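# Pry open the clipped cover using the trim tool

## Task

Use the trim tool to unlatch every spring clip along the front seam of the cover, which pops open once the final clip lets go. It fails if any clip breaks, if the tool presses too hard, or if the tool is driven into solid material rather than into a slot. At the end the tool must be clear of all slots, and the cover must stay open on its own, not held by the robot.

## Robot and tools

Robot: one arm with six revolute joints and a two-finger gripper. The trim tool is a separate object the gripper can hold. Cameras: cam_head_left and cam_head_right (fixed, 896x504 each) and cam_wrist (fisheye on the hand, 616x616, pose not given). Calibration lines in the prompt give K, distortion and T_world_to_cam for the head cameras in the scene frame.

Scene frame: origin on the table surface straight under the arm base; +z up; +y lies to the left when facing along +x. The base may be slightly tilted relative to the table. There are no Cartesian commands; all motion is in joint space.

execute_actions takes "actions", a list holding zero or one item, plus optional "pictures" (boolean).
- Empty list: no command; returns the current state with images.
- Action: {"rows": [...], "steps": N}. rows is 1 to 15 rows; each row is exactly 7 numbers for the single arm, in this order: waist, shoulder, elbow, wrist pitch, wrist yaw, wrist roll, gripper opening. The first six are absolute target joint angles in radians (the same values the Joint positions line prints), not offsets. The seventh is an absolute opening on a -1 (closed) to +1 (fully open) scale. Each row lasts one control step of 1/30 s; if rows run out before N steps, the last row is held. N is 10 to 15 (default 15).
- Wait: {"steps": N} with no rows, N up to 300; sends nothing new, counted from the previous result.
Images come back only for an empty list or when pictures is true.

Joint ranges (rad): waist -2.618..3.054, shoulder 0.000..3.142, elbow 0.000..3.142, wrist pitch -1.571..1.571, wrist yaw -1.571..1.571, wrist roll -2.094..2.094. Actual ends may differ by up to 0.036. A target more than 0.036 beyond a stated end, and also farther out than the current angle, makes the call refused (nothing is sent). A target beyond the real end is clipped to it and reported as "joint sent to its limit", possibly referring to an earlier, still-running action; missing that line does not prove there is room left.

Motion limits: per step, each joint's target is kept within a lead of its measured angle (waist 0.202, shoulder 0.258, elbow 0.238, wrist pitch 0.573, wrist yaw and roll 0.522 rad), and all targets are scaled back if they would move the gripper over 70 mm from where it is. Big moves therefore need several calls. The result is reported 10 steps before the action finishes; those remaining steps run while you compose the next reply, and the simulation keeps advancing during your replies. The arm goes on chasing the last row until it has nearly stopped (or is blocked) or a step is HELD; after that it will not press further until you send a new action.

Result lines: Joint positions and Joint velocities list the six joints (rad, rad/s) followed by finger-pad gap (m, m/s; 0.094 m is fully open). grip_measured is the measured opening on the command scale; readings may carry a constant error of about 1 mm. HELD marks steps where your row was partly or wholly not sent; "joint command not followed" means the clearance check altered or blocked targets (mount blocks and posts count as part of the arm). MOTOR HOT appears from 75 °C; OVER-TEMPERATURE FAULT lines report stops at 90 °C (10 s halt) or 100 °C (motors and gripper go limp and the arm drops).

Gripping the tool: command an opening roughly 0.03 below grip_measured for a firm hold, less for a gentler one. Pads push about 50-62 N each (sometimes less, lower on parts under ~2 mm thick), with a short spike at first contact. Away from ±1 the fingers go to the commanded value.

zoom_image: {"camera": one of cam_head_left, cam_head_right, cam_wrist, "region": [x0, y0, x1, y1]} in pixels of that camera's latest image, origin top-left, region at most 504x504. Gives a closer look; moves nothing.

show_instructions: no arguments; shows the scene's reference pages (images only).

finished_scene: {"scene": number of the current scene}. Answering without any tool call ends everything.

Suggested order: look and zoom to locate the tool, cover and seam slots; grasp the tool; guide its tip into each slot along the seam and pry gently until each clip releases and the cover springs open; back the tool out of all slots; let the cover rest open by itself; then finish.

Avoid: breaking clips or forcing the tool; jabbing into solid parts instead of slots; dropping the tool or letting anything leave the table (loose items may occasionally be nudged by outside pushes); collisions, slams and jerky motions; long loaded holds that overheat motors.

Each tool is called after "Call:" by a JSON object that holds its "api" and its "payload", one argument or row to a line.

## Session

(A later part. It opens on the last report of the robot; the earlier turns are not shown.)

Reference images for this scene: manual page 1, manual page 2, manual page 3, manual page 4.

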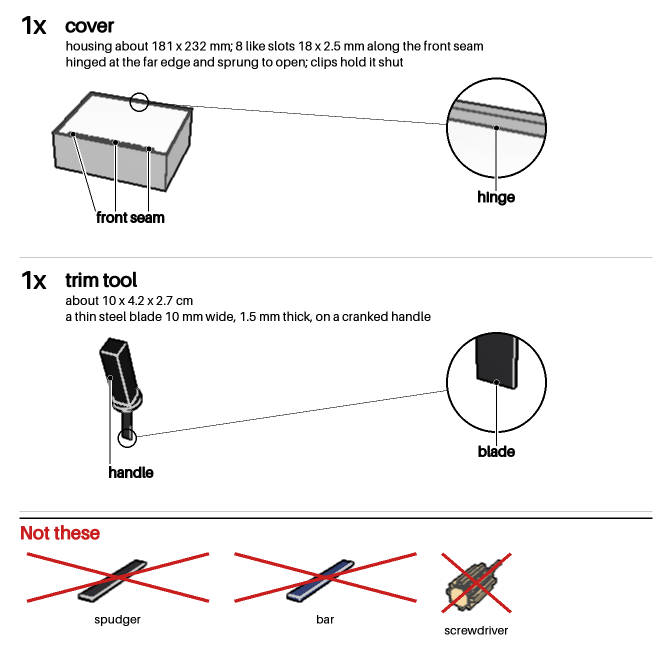

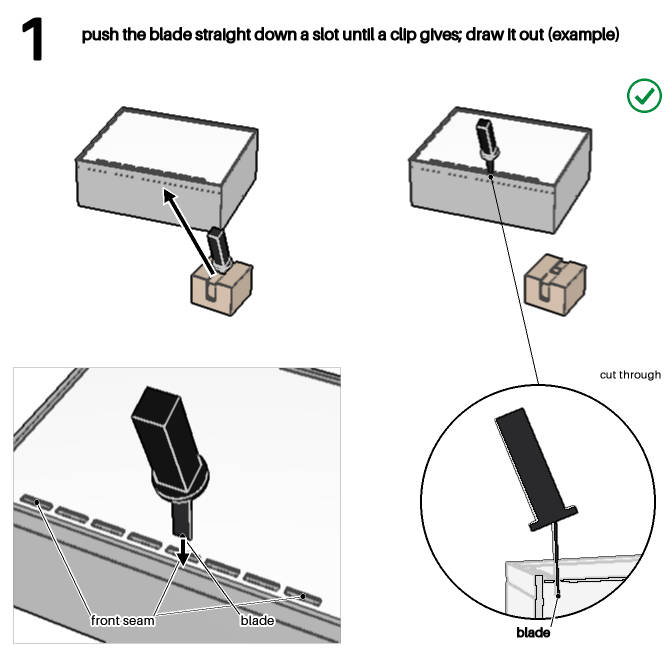

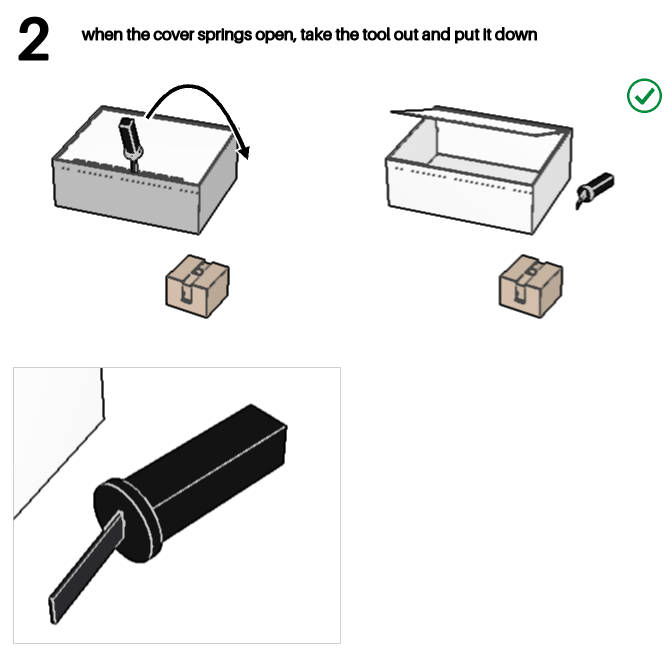

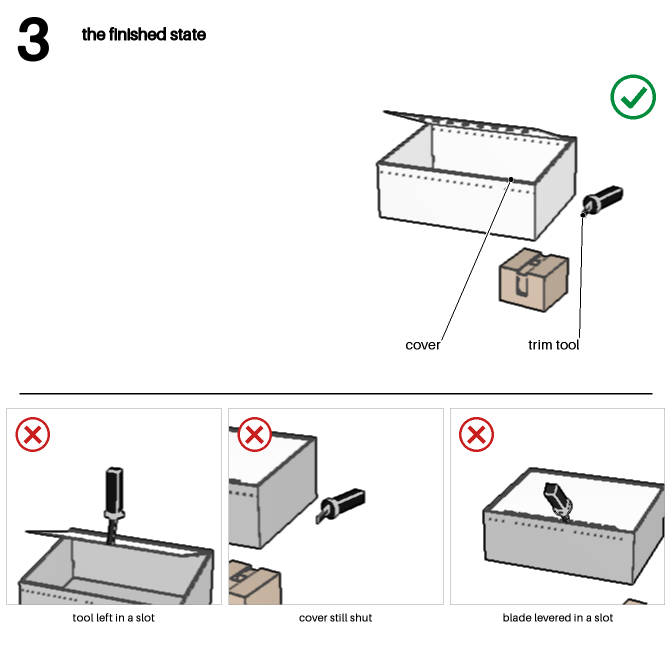

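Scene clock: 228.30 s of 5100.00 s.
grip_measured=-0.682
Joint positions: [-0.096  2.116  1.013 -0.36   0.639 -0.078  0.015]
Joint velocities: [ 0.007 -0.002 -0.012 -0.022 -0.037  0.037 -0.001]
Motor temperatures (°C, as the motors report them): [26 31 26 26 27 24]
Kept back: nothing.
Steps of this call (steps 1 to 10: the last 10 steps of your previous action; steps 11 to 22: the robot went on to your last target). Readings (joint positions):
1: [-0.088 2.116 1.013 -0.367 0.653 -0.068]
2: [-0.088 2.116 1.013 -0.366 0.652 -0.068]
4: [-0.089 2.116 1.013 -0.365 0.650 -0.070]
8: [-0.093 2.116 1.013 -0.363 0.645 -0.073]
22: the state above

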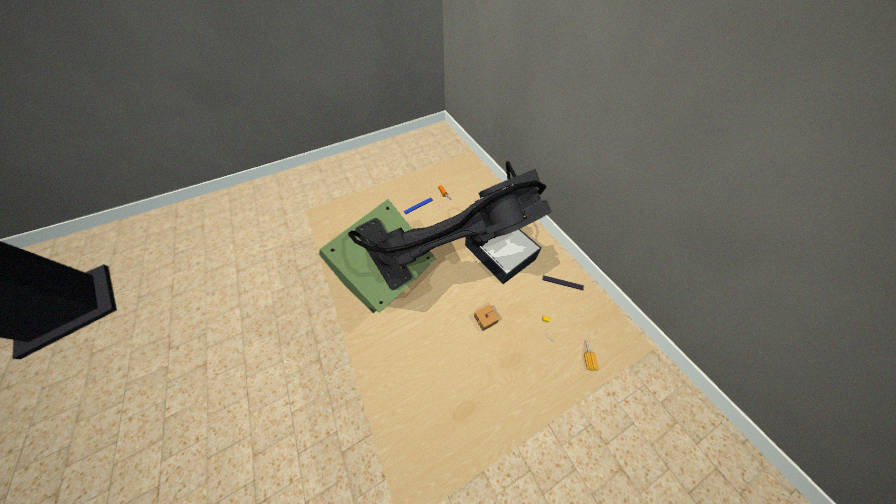

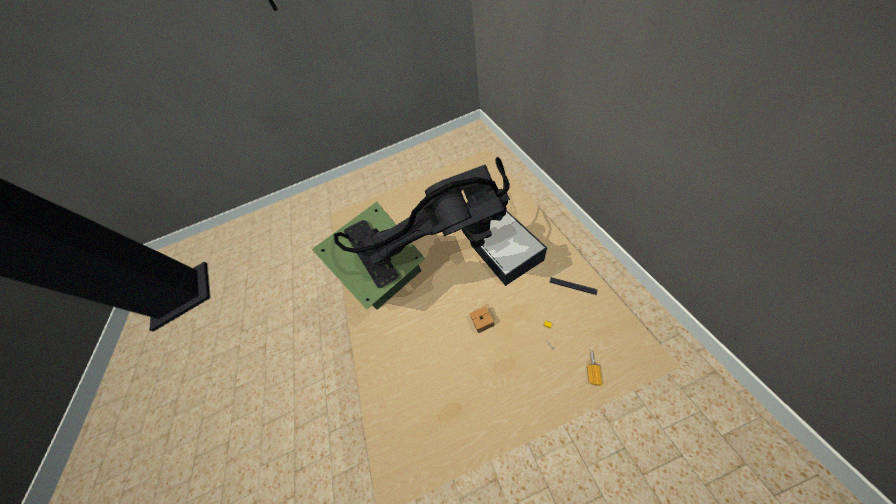

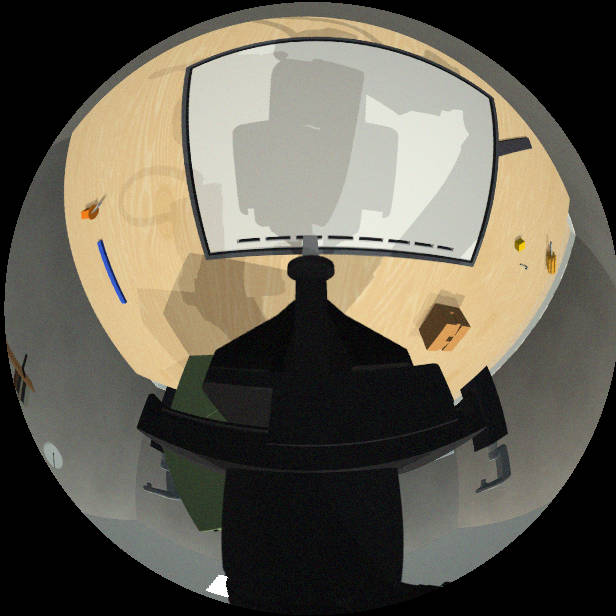

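Call:
{"api": "execute_actions", "payload": {
  "actions": [
    {"rows":[[-0.078,2.118,1.015,-0.379,0.655,-0.065,-0.715],[-0.074,2.118,1.015,-0.382,0.660,-0.061,-0.715],[-0.070,2.118,1.015,-0.385,0.665,-0.057,-0.715],[-0.066,2.118,1.015,-0.388,0.670,-0.053,-0.715],[-0.062,2.118,1.015,-0.391,0.674,-0.049,-0.715],[-0.058,2.118,1.015,-0.394,0.679,-0.045,-0.715],[-0.054,2.118,1.015,-0.397,0.684,-0.041,-0.715],[-0.050,2.118,1.015,-0.400,0.689,-0.037,-0.715],[-0.046,2.118,1.015,-0.403,0.694,-0.033,-0.715],[-0.042,2.118,1.015,-0.406,0.699,-0.029,-0.715],[-0.038,2.118,1.015,-0.409,0.704,-0.025,-0.715],[-0.034,2.118,1.015,-0.412,0.709,-0.021,-0.715],[-0.030,2.118,1.015,-0.415,0.714,-0.017,-0.715],[-0.026,2.118,1.015,-0.418,0.719,-0.013,-0.715],[-0.022,2.118,1.015,-0.421,0.723,-0.009,-0.715]],"steps":15}
  ]
}}

Call:
{"api": "execute_actions", "payload": {
  "actions": [
    {"rows":[[-0.017,2.118,1.015,-0.424,0.728,-0.004,-0.715],[-0.012,2.118,1.015,-0.426,0.732,0.001,-0.715],[-0.007,2.120,1.015,-0.428,0.735,0.006,-0.715],[-0.002,2.123,1.015,-0.428,0.736,0.012,-0.715],[0.003,2.127,1.015,-0.428,0.737,0.017,-0.715],[0.008,2.131,1.015,-0.428,0.737,0.023,-0.715],[0.013,2.135,1.015,-0.428,0.738,0.028,-0.715],[0.018,2.139,1.015,-0.428,0.738,0.034,-0.715],[0.023,2.144,1.015,-0.428,0.738,0.039,-0.715],[0.028,2.148,1.015,-0.428,0.739,0.045,-0.715],[0.033,2.153,1.015,-0.428,0.739,0.050,-0.715],[0.038,2.157,1.015,-0.428,0.739,0.056,-0.715],[0.043,2.162,1.015,-0.428,0.739,0.061,-0.715],[0.048,2.166,1.015,-0.428,0.739,0.066,-0.715],[0.054,2.170,1.015,-0.428,0.739,0.071,-0.715]],"steps":15}
  ]
}}

Call:
{"api": "execute_actions", "payload": {
  "actions": [
    {"steps":35}
  ],
  "pictures": true
}}

Call:
{"api": "zoom_image", "payload": {
  "camera": "cam_wrist",
  "region": [241, 184, 381, 274]
}}

Scene clock: 231.10 s of 5100.00 s.
grip_measured=-0.681
Joint positions: [-0.092  2.116  1.013 -0.366  0.651 -0.069  0.015]
Joint velocities: [ 0.076  0.007 -0.012 -0.081  0.095  0.081  0.   ]
Motor temperatures (°C, as the motors report them): [27 31 26 26 27 24]
Steps of this call (steps 1 to 15: the robot went on to your last target; steps 16 to 79: nothing new was sent; steps 80 to 84: the first 5 steps of this action). Readings (joint positions):
80: [-0.096 2.116 1.013 -0.360 0.640 -0.078]
81: [-0.096 2.116 1.013 -0.361 0.642 -0.076]
83: [-0.095 2.116 1.013 -0.364 0.648 -0.072]
84: the state above

Scene clock: 231.60 s of 5100.00 s.
grip_measured=-0.681
Joint positions: [-0.027  2.116  1.013 -0.405  0.714 -0.012  0.015]
Joint velocities: [ 0.144 -0.002 -0.002 -0.095  0.081  0.227  0.   ]
Motor temperatures (°C, as the motors report them): [27 31 26 26 27 24]
Steps of this call (steps 1 to 10: the last 10 steps of your previous action; steps 11 to 15: the first 5 steps of this action). Readings (joint positions):
11: [-0.045 2.116 1.013 -0.396 0.698 -0.030]
12: [-0.041 2.116 1.013 -0.399 0.702 -0.026]
14: [-0.032 2.116 1.013 -0.403 0.710 -0.017]
15: the state above

Scene clock: 232.77 s of 5100.00 s.
grip_measured=-0.681
Joint positions: [ 0.037  2.158  1.013 -0.412  0.727  0.062  0.015]
Joint velocities: [-0.017 -0.002  0.007  0.051 -0.007  0.037  0.   ]
Motor temperatures (°C, as the motors report them): [27 31 26 26 27 24]
Kept back: nothing.
Steps of this call (steps 1 to 10: the last 10 steps of your previous action; steps 11 to 30: the robot went on to your last target; steps 31 to 35: nothing new was sent). Readings (joint positions):
1: [-0.022 2.116 1.013 -0.406 0.716 -0.007]
2: [-0.017 2.116 1.013 -0.407 0.718 -0.002]
4: [-0.006 2.117 1.013 -0.408 0.722 0.008]
8: [0.014 2.135 1.013 -0.409 0.725 0.030]
35: the state above
The arm was judged still, so your last target was given up. Only a new action makes it travel on or press farther. Fingers that are still opening or closing keep moving.

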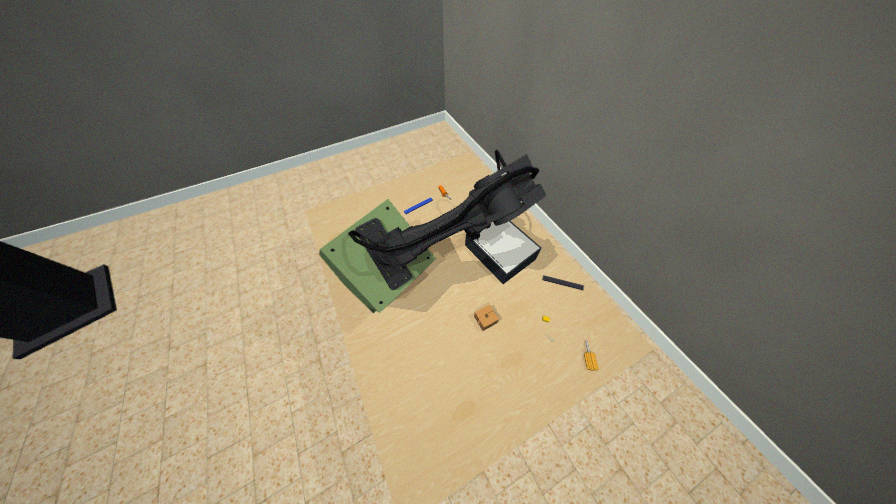

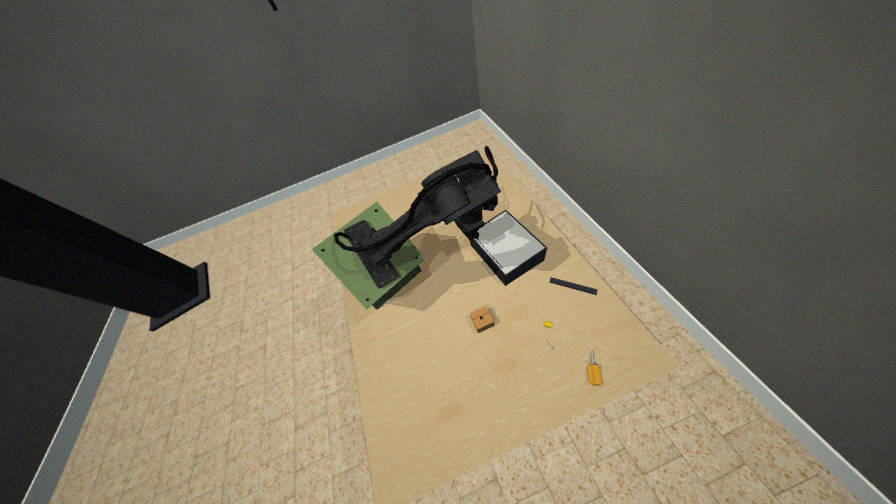

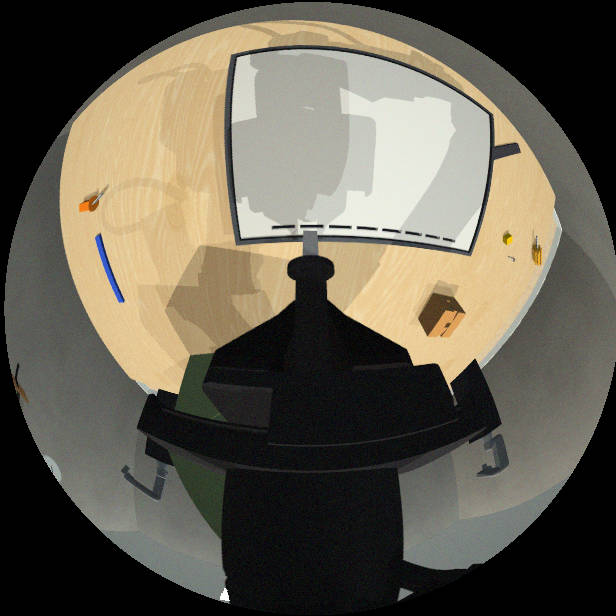

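Region (241, 184, 381, 274) of cam_wrist's 616x616 image, scaled by 3.600, with more detail than that image has; it fills the top 324 rows of this view, and the rest is white.

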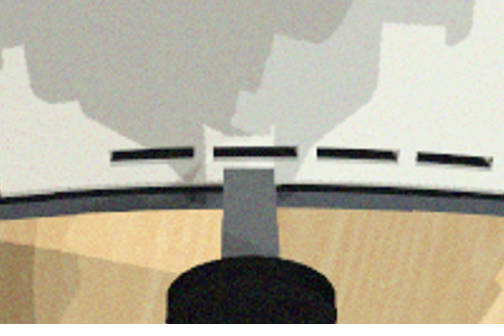

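Call:
{"api": "execute_actions", "payload": {
  "actions": [
    {"rows":[[0.029,2.160,1.015,-0.396,0.714,0.052,-0.715],[0.029,2.160,1.015,-0.393,0.713,0.051,-0.715],[0.032,2.160,1.015,-0.391,0.712,0.050,-0.715],[0.031,2.160,1.015,-0.389,0.711,0.049,-0.715],[0.030,2.160,1.015,-0.387,0.710,0.048,-0.715],[0.029,2.160,1.015,-0.385,0.710,0.047,-0.715],[0.028,2.160,1.015,-0.384,0.709,0.046,-0.715],[0.027,2.160,1.015,-0.382,0.708,0.045,-0.715],[0.026,2.160,1.015,-0.381,0.708,0.044,-0.715],[0.025,2.160,1.015,-0.380,0.707,0.043,-0.715]],"steps":12}
  ]
}}

Call:
{"api": "execute_actions", "payload": {
  "actions": [
    {"steps":24}
  ],
  "pictures": true
}}

Call:
{"api": "zoom_image", "payload": {
  "camera": "cam_wrist",
  "region": [241, 184, 381, 274]
}}

Scene clock: 233.97 s of 5100.00 s.
grip_measured=-0.681
Joint positions: [ 0.035  2.158  1.013 -0.412  0.726  0.061  0.015]
Joint velocities: [-0.051  0.002  0.007 -0.051  0.007  0.007 -0.   ]
Motor temperatures (°C, as the motors report them): [27 31 26 26 27 24]
Steps of this call (steps 1 to 34: nothing new was sent; steps 35 to 36: the first 2 steps of this action). Readings (joint positions):
35: [0.036 2.158 1.013 -0.412 0.727 0.062]
36: the state above

Scene clock: 234.77 s of 5100.00 s.
grip_measured=-0.681
Joint positions: [ 0.027  2.158  1.013 -0.398  0.717  0.052  0.015]
Joint velocities: [ 0.002 -0.017 -0.007 -0.022  0.022  0.037 -0.   ]
Motor temperatures (°C, as the motors report them): [27 31 26 26 27 24]
Kept back: nothing.
Steps of this call (steps 1 to 10: the last 10 steps of your previous action; steps 11 to 24: the robot went on to your last target). Readings (joint positions):
1: [0.034 2.158 1.013 -0.411 0.725 0.061]
2: [0.033 2.158 1.013 -0.411 0.725 0.060]
4: [0.032 2.158 1.013 -0.408 0.723 0.059]
8: [0.029 2.158 1.013 -0.403 0.720 0.055]
24: the state above

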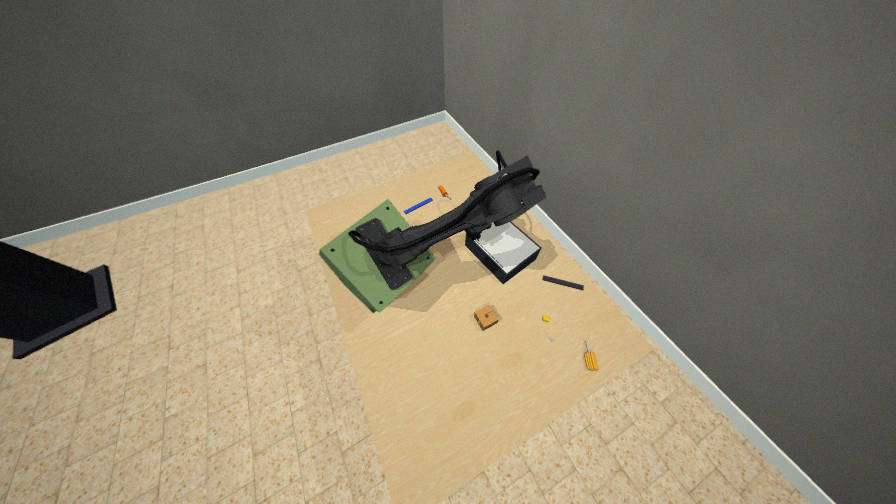

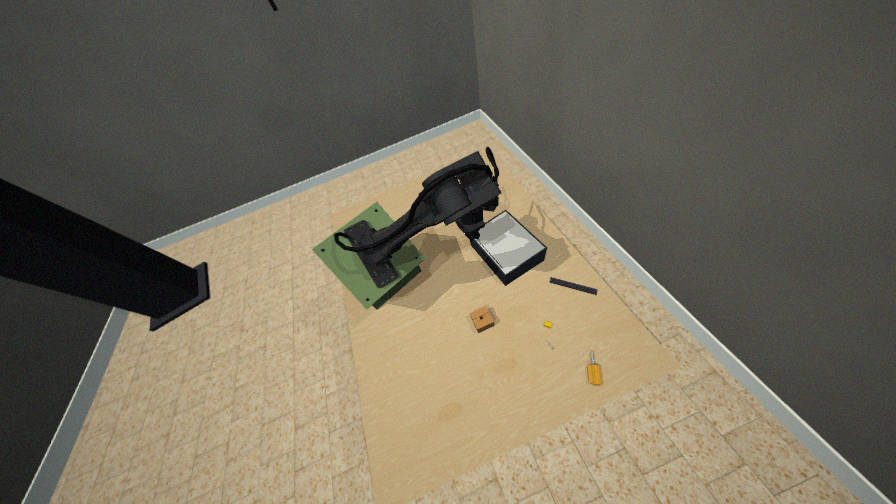

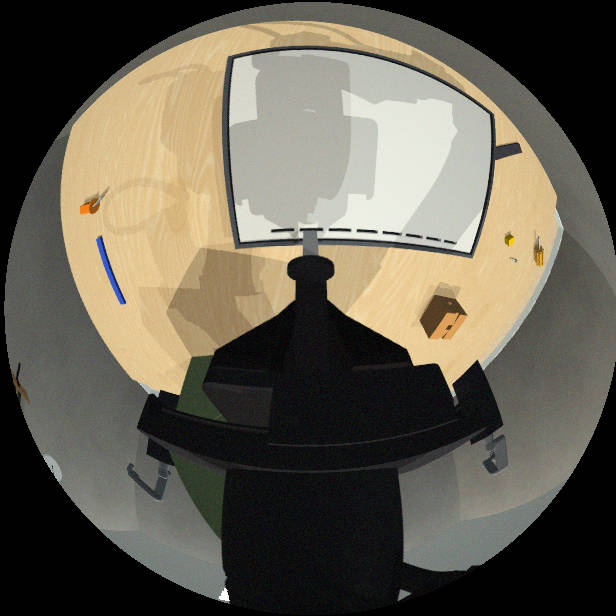

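Region (241, 184, 381, 274) of cam_wrist's 616x616 image, scaled by 3.600, with more detail than that image has; it fills the top 324 rows of this view, and the rest is white.

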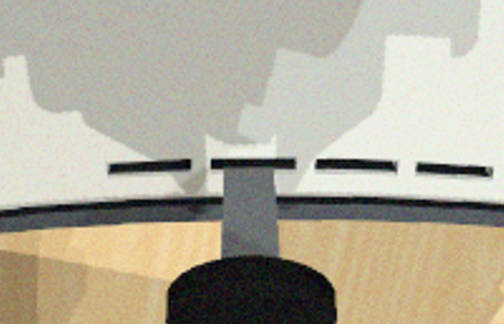

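Call:
{"api": "execute_actions", "payload": {
  "actions": [
    {"rows":[[0.019,2.160,1.015,-0.380,0.706,0.042,-0.715],[0.019,2.160,1.015,-0.379,0.705,0.041,-0.715],[0.022,2.160,1.015,-0.378,0.704,0.040,-0.715],[0.021,2.160,1.015,-0.377,0.703,0.039,-0.715],[0.020,2.160,1.015,-0.377,0.702,0.038,-0.715],[0.019,2.160,1.015,-0.376,0.701,0.037,-0.715],[0.018,2.160,1.015,-0.375,0.700,0.036,-0.715],[0.017,2.160,1.015,-0.374,0.699,0.035,-0.715],[0.016,2.160,1.015,-0.373,0.698,0.034,-0.715],[0.015,2.160,1.015,-0.372,0.697,0.033,-0.715]],"steps":12}
  ]
}}

Call:
{"api": "execute_actions", "payload": {
  "actions": [
    {"steps":24}
  ],
  "pictures": true
}}

Call:
{"api": "zoom_image", "payload": {
  "camera": "cam_wrist",
  "region": [241, 184, 381, 274]
}}

Scene clock: 235.60 s of 5100.00 s.
grip_measured=-0.681
Joint positions: [ 0.025  2.158  1.013 -0.397  0.717  0.051  0.015]
Joint velocities: [-0.022 -0.002 -0.007  0.022 -0.037 -0.081 -0.   ]
Motor temperatures (°C, as the motors report them): [27 31 26 26 27 24]
Steps of this call (steps 1 to 15: the robot went on to your last target; steps 16 to 23: nothing new was sent; steps 24 to 25: the first 2 steps of this action). Readings (joint positions):
24: [0.026 2.158 1.013 -0.398 0.717 0.051]
25: the state above

Scene clock: 236.40 s of 5100.00 s.
grip_measured=-0.681
Joint positions: [ 0.017  2.158  1.013 -0.389  0.708  0.042  0.015]
Joint velocities: [-0.017  0.007 -0.002  0.022  0.037  0.007 -0.002]
Motor temperatures (°C, as the motors report them): [27 31 26 26 27 24]
Kept back: nothing.
Steps of this call (steps 1 to 10: the last 10 steps of your previous action; steps 11 to 15: the robot went on to your last target; steps 16 to 24: nothing new was sent). Readings (joint positions):
1: [0.024 2.158 1.013 -0.397 0.716 0.051]
2: [0.023 2.158 1.013 -0.397 0.716 0.050]
4: [0.022 2.158 1.013 -0.396 0.715 0.049]
8: [0.019 2.158 1.013 -0.393 0.711 0.045]
24: the state above
The arm was judged still, so your last target was given up. Only a new action makes it travel on or press farther. Fingers that are still opening or closing keep moving.

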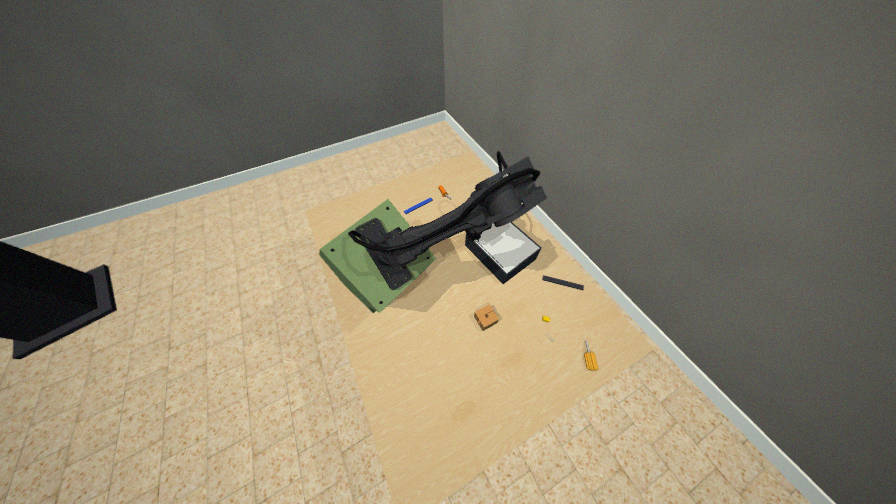

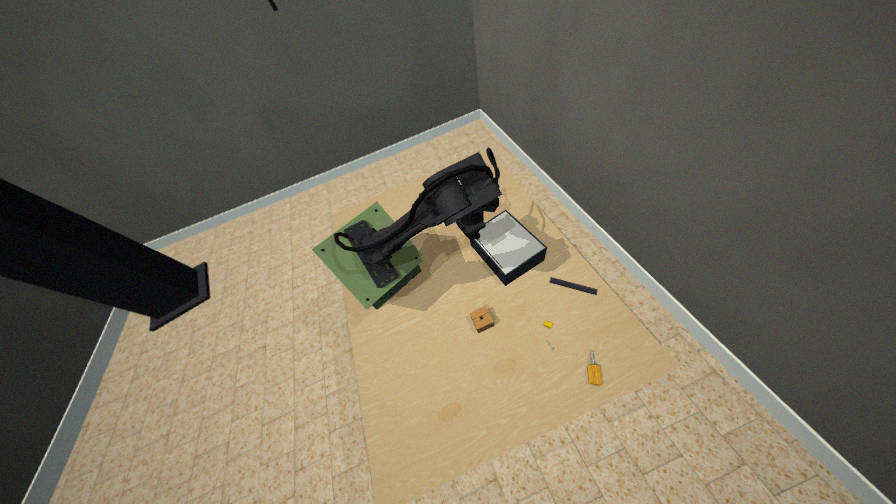

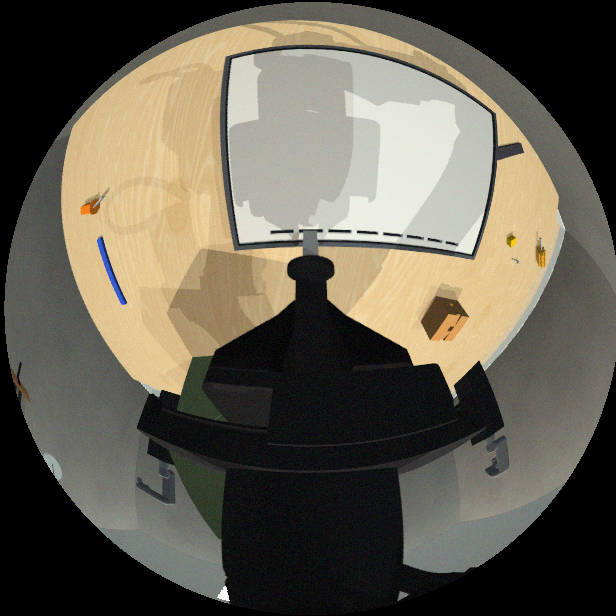

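Region (241, 184, 381, 274) of cam_wrist's 616x616 image, scaled by 3.600, with more detail than that image has; it fills the top 324 rows of this view, and the rest is white.

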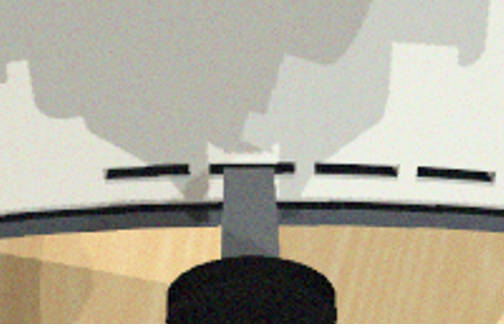

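Call:
{"api": "execute_actions", "payload": {
  "actions": [
    {"rows":[[0.009,2.160,1.015,-0.372,0.696,0.032,-0.715],[0.009,2.160,1.015,-0.371,0.695,0.031,-0.715],[0.012,2.160,1.015,-0.370,0.693,0.030,-0.715],[0.011,2.160,1.015,-0.370,0.692,0.029,-0.715],[0.010,2.160,1.015,-0.369,0.690,0.028,-0.715],[0.009,2.160,1.015,-0.368,0.689,0.027,-0.715],[0.008,2.160,1.015,-0.367,0.687,0.026,-0.715],[0.007,2.160,1.015,-0.367,0.686,0.025,-0.715],[0.006,2.160,1.015,-0.366,0.684,0.024,-0.715],[0.005,2.160,1.015,-0.365,0.683,0.023,-0.715]],"steps":12}
  ]
}}

Call:
{"api": "execute_actions", "payload": {
  "actions": [
    {"steps":24}
  ],
  "pictures": true
}}

Call:
{"api": "zoom_image", "payload": {
  "camera": "cam_wrist",
  "region": [241, 184, 381, 274]
}}

Scene clock: 237.07 s of 5100.00 s.
grip_measured=-0.681
Joint positions: [ 0.015  2.158  1.013 -0.389  0.707  0.041  0.015]
Joint velocities: [-0.032 -0.007  0.002  0.066 -0.022  0.007  0.001]
Motor temperatures (°C, as the motors report them): [27 31 26 26 27 24]
Steps of this call (steps 1 to 18: nothing new was sent; steps 19 to 20: the first 2 steps of this action). Readings (joint positions):
19: [0.016 2.158 1.013 -0.389 0.708 0.041]
20: the state above

Scene clock: 237.87 s of 5100.00 s.
grip_measured=-0.681
Joint positions: [ 0.007  2.158  1.013 -0.382  0.694  0.032  0.015]
Joint velocities: [ 0.002 -0.012  0.007  0.007 -0.007  0.037  0.001]
Motor temperatures (°C, as the motors report them): [27 31 26 26 27 24]
Kept back: nothing.
Steps of this call (steps 1 to 10: the last 10 steps of your previous action; steps 11 to 24: the robot went on to your last target). Readings (joint positions):
1: [0.014 2.158 1.013 -0.389 0.706 0.041]
2: [0.013 2.158 1.013 -0.389 0.706 0.040]
4: [0.012 2.158 1.013 -0.388 0.704 0.039]
8: [0.009 2.158 1.013 -0.385 0.699 0.035]
24: the state above

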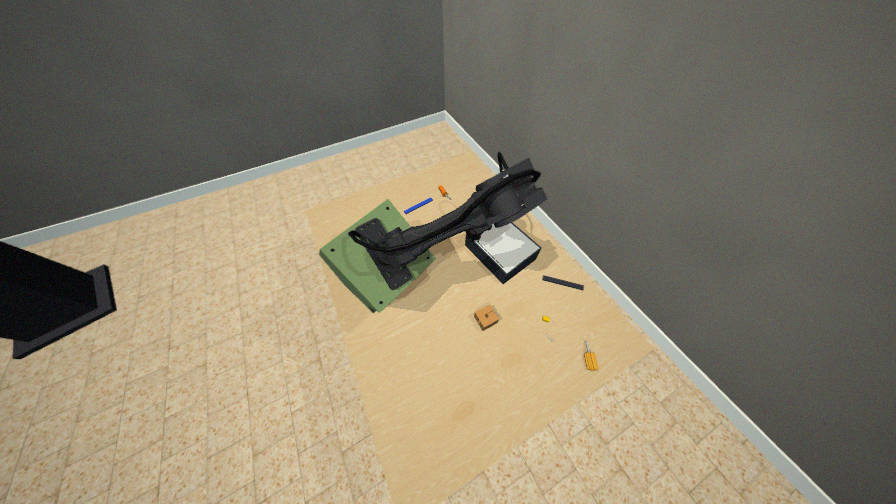

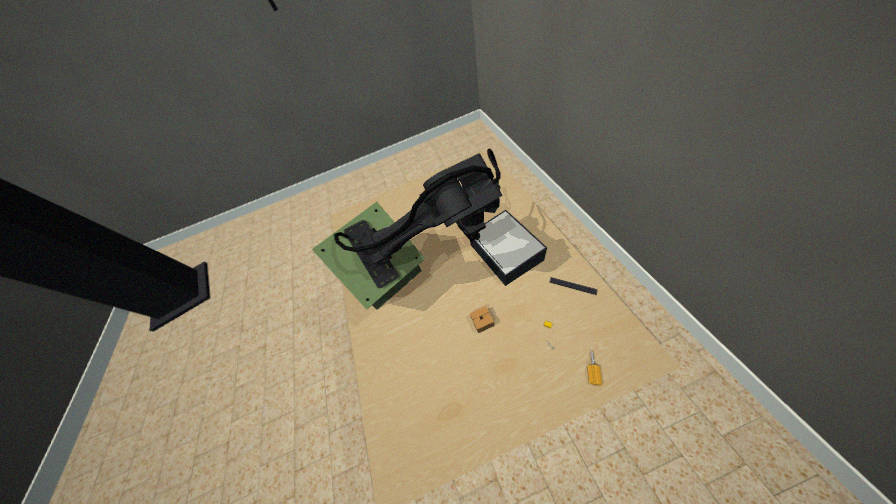

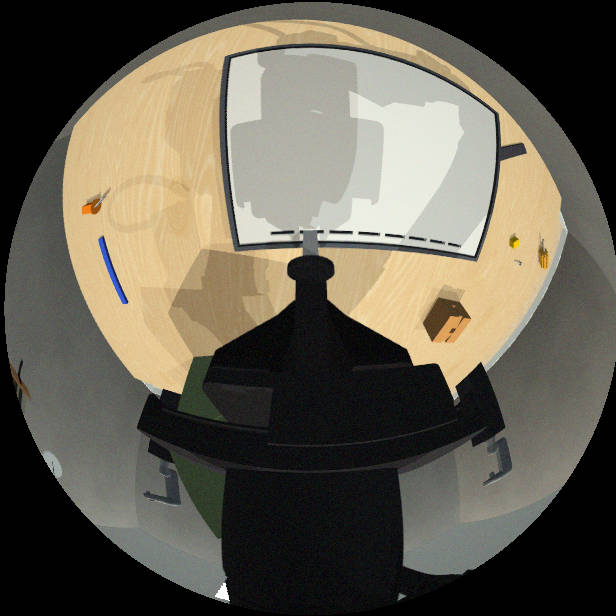

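Region (241, 184, 381, 274) of cam_wrist's 616x616 image, scaled by 3.600, with more detail than that image has; it fills the top 324 rows of this view, and the rest is white.

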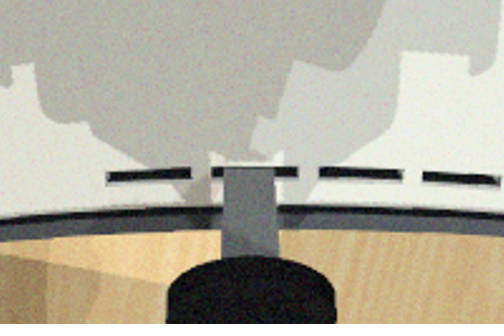

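Call:
{"api": "execute_actions", "payload": {
  "actions": [
    {"rows":[[-0.001,2.160,1.015,-0.365,0.683,0.022,-0.715],[-0.001,2.160,1.015,-0.364,0.682,0.021,-0.715],[0.002,2.160,1.015,-0.363,0.681,0.020,-0.715],[0.001,2.160,1.015,-0.363,0.680,0.019,-0.715],[0.000,2.160,1.015,-0.362,0.679,0.018,-0.715],[-0.001,2.160,1.015,-0.361,0.678,0.017,-0.715],[-0.002,2.160,1.015,-0.360,0.677,0.016,-0.715],[-0.003,2.160,1.015,-0.360,0.676,0.015,-0.715],[-0.004,2.160,1.015,-0.359,0.675,0.014,-0.715],[-0.005,2.160,1.015,-0.358,0.674,0.013,-0.715]],"steps":12}
  ]
}}

Call:
{"api": "execute_actions", "payload": {
  "actions": [
    {"steps":24}
  ],
  "pictures": true
}}

Call:
{"api": "zoom_image", "payload": {
  "camera": "cam_wrist",
  "region": [241, 184, 381, 274]
}}

Scene clock: 238.50 s of 5100.00 s.
grip_measured=-0.681
Joint positions: [ 0.005  2.158  1.013 -0.382  0.693  0.031  0.015]
Joint velocities: [-0.032 -0.012 -0.007  0.095 -0.037 -0.066  0.   ]
Motor temperatures (°C, as the motors report them): [27 31 26 26 27 24]
Steps of this call (steps 1 to 15: the robot went on to your last target; steps 16 to 17: nothing new was sent; steps 18 to 19: the first 2 steps of this action). Readings (joint positions):
18: [0.006 2.158 1.013 -0.382 0.694 0.032]
19: the state above

Scene clock: 239.30 s of 5100.00 s.
grip_measured=-0.681
Joint positions: [-0.004  2.158  1.013 -0.376  0.685  0.022  0.015]
Joint velocities: [-0.002  0.012  0.007  0.022  0.022 -0.051  0.   ]
Motor temperatures (°C, as the motors report them): [27 31 26 26 27 24]
Kept back: nothing.
Steps of this call (steps 1 to 10: the last 10 steps of your previous action; steps 11 to 15: the robot went on to your last target; steps 16 to 24: nothing new was sent). Readings (joint positions):
1: [0.004 2.158 1.013 -0.382 0.693 0.031]
2: [0.003 2.158 1.013 -0.382 0.693 0.030]
4: [0.002 2.158 1.013 -0.381 0.692 0.028]
8: [-0.001 2.158 1.013 -0.379 0.688 0.025]
24: the state above
The arm was judged still, so your last target was given up. Only a new action makes it travel on or press farther. Fingers that are still opening or closing keep moving.

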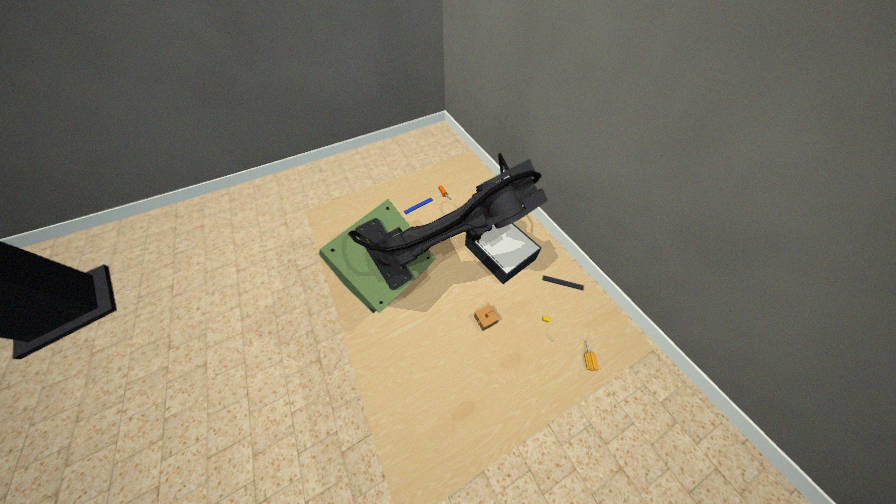

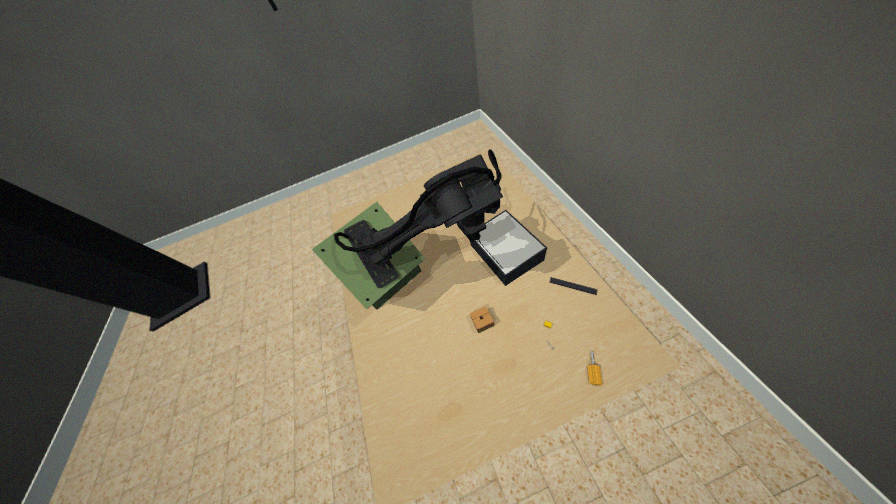

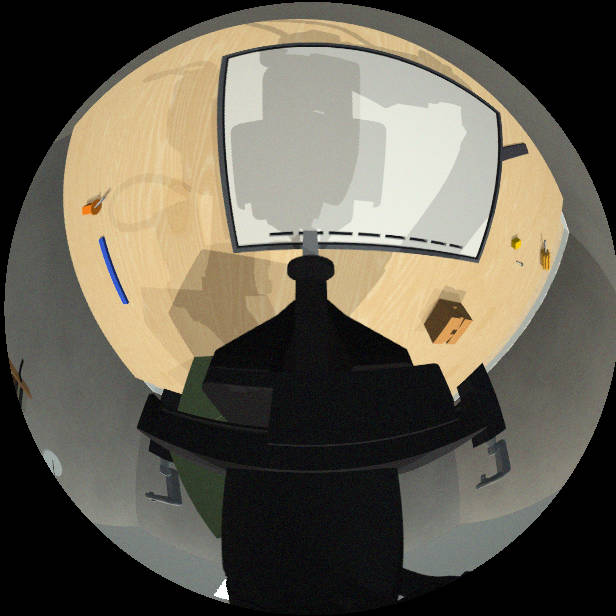

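Region (241, 184, 381, 274) of cam_wrist's 616x616 image, scaled by 3.600, with more detail than that image has; it fills the top 324 rows of this view, and the rest is white.

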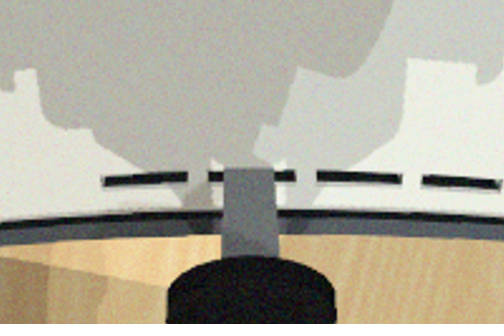

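Call:
{"api": "execute_actions", "payload": {
  "actions": [
    {"rows":[[-0.011,2.160,1.015,-0.359,0.674,0.012,-0.715],[-0.011,2.160,1.015,-0.359,0.673,0.011,-0.715],[-0.008,2.160,1.015,-0.359,0.672,0.010,-0.715],[-0.009,2.160,1.015,-0.359,0.671,0.009,-0.715],[-0.010,2.160,1.015,-0.359,0.670,0.008,-0.715],[-0.011,2.160,1.015,-0.358,0.669,0.007,-0.715],[-0.012,2.160,1.015,-0.357,0.668,0.006,-0.715],[-0.013,2.160,1.015,-0.356,0.667,0.005,-0.715]],"steps":10}
  ]
}}

Call:
{"api": "execute_actions", "payload": {
  "actions": [
    {"steps":26}
  ],
  "pictures": true
}}

Call:
{"api": "zoom_image", "payload": {
  "camera": "cam_wrist",
  "region": [241, 184, 381, 274]
}}

Scene clock: 239.87 s of 5100.00 s.
grip_measured=-0.681
Joint positions: [-0.004  2.158  1.013 -0.376  0.685  0.022  0.015]
Joint velocities: [-0.012  0.007 -0.017 -0.037  0.022 -0.051 -0.   ]
Motor temperatures (°C, as the motors report them): [27 31 26 26 27 24]
Kept back: the last 10 steps of this action.
Steps of this call (steps 1 to 17: nothing new was sent). Readings (joint positions):
1: [-0.004 2.158 1.013 -0.376 0.685 0.022]
2: [-0.004 2.158 1.013 -0.376 0.685 0.022]
4: [-0.004 2.158 1.013 -0.376 0.685 0.022]
8: [-0.004 2.158 1.013 -0.376 0.685 0.022]
17: the state above

Scene clock: 240.73 s of 5100.00 s.
grip_measured=-0.681
Joint positions: [-0.011  2.158  1.013 -0.375  0.679  0.014  0.015]
Joint velocities: [-0.017 -0.002  0.007  0.066  0.037  0.066  0.001]
Motor temperatures (°C, as the motors report them): [27 31 26 26 27 24]
Kept back: nothing.
Steps of this call (steps 1 to 10: the last 10 steps of your previous action; steps 11 to 15: the robot went on to your last target; steps 16 to 26: nothing new was sent). Readings (joint positions):
1: [-0.004 2.158 1.013 -0.376 0.685 0.022]
2: [-0.005 2.158 1.013 -0.376 0.684 0.021]
4: [-0.007 2.158 1.013 -0.376 0.684 0.020]
8: [-0.009 2.158 1.013 -0.375 0.681 0.017]
26: the state above
The arm was judged still, so your last target was given up. Only a new action makes it travel on or press farther. Fingers that are still opening or closing keep moving.

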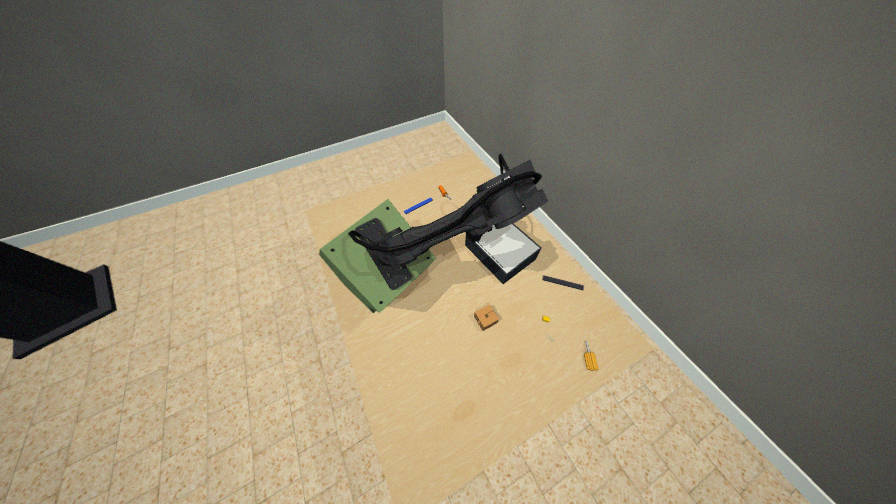

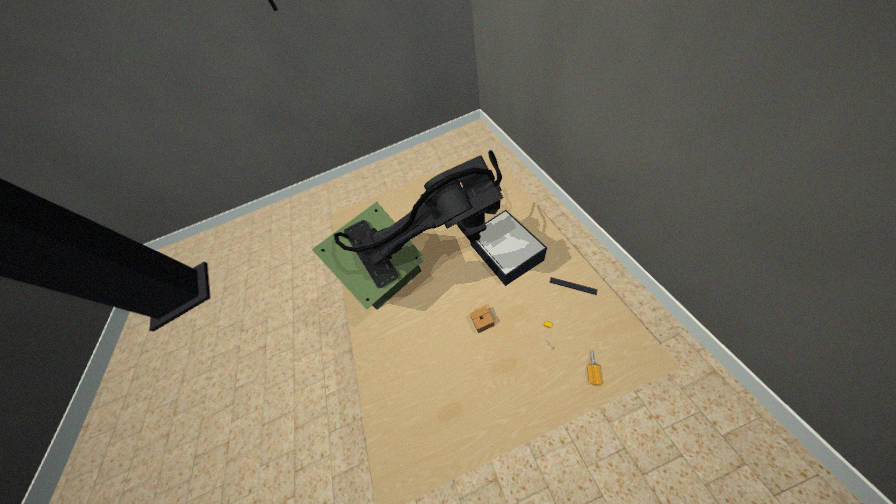

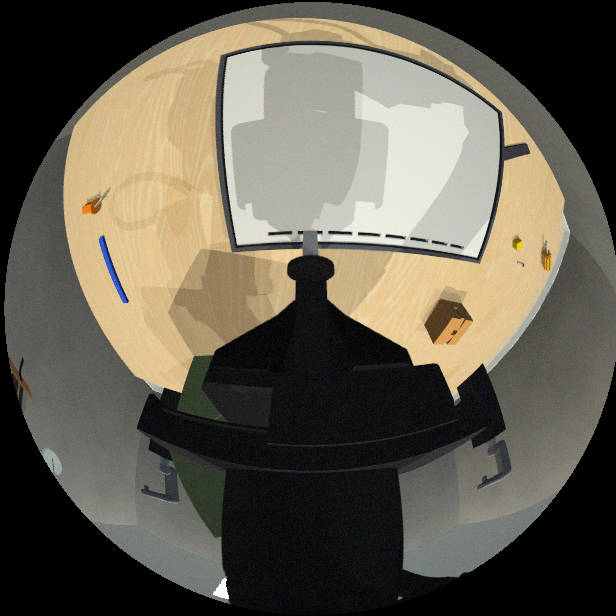

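Region (241, 184, 381, 274) of cam_wrist's 616x616 image, scaled by 3.600, with more detail than that image has; it fills the top 324 rows of this view, and the rest is white.

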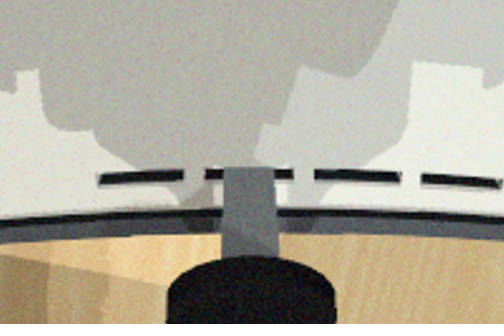

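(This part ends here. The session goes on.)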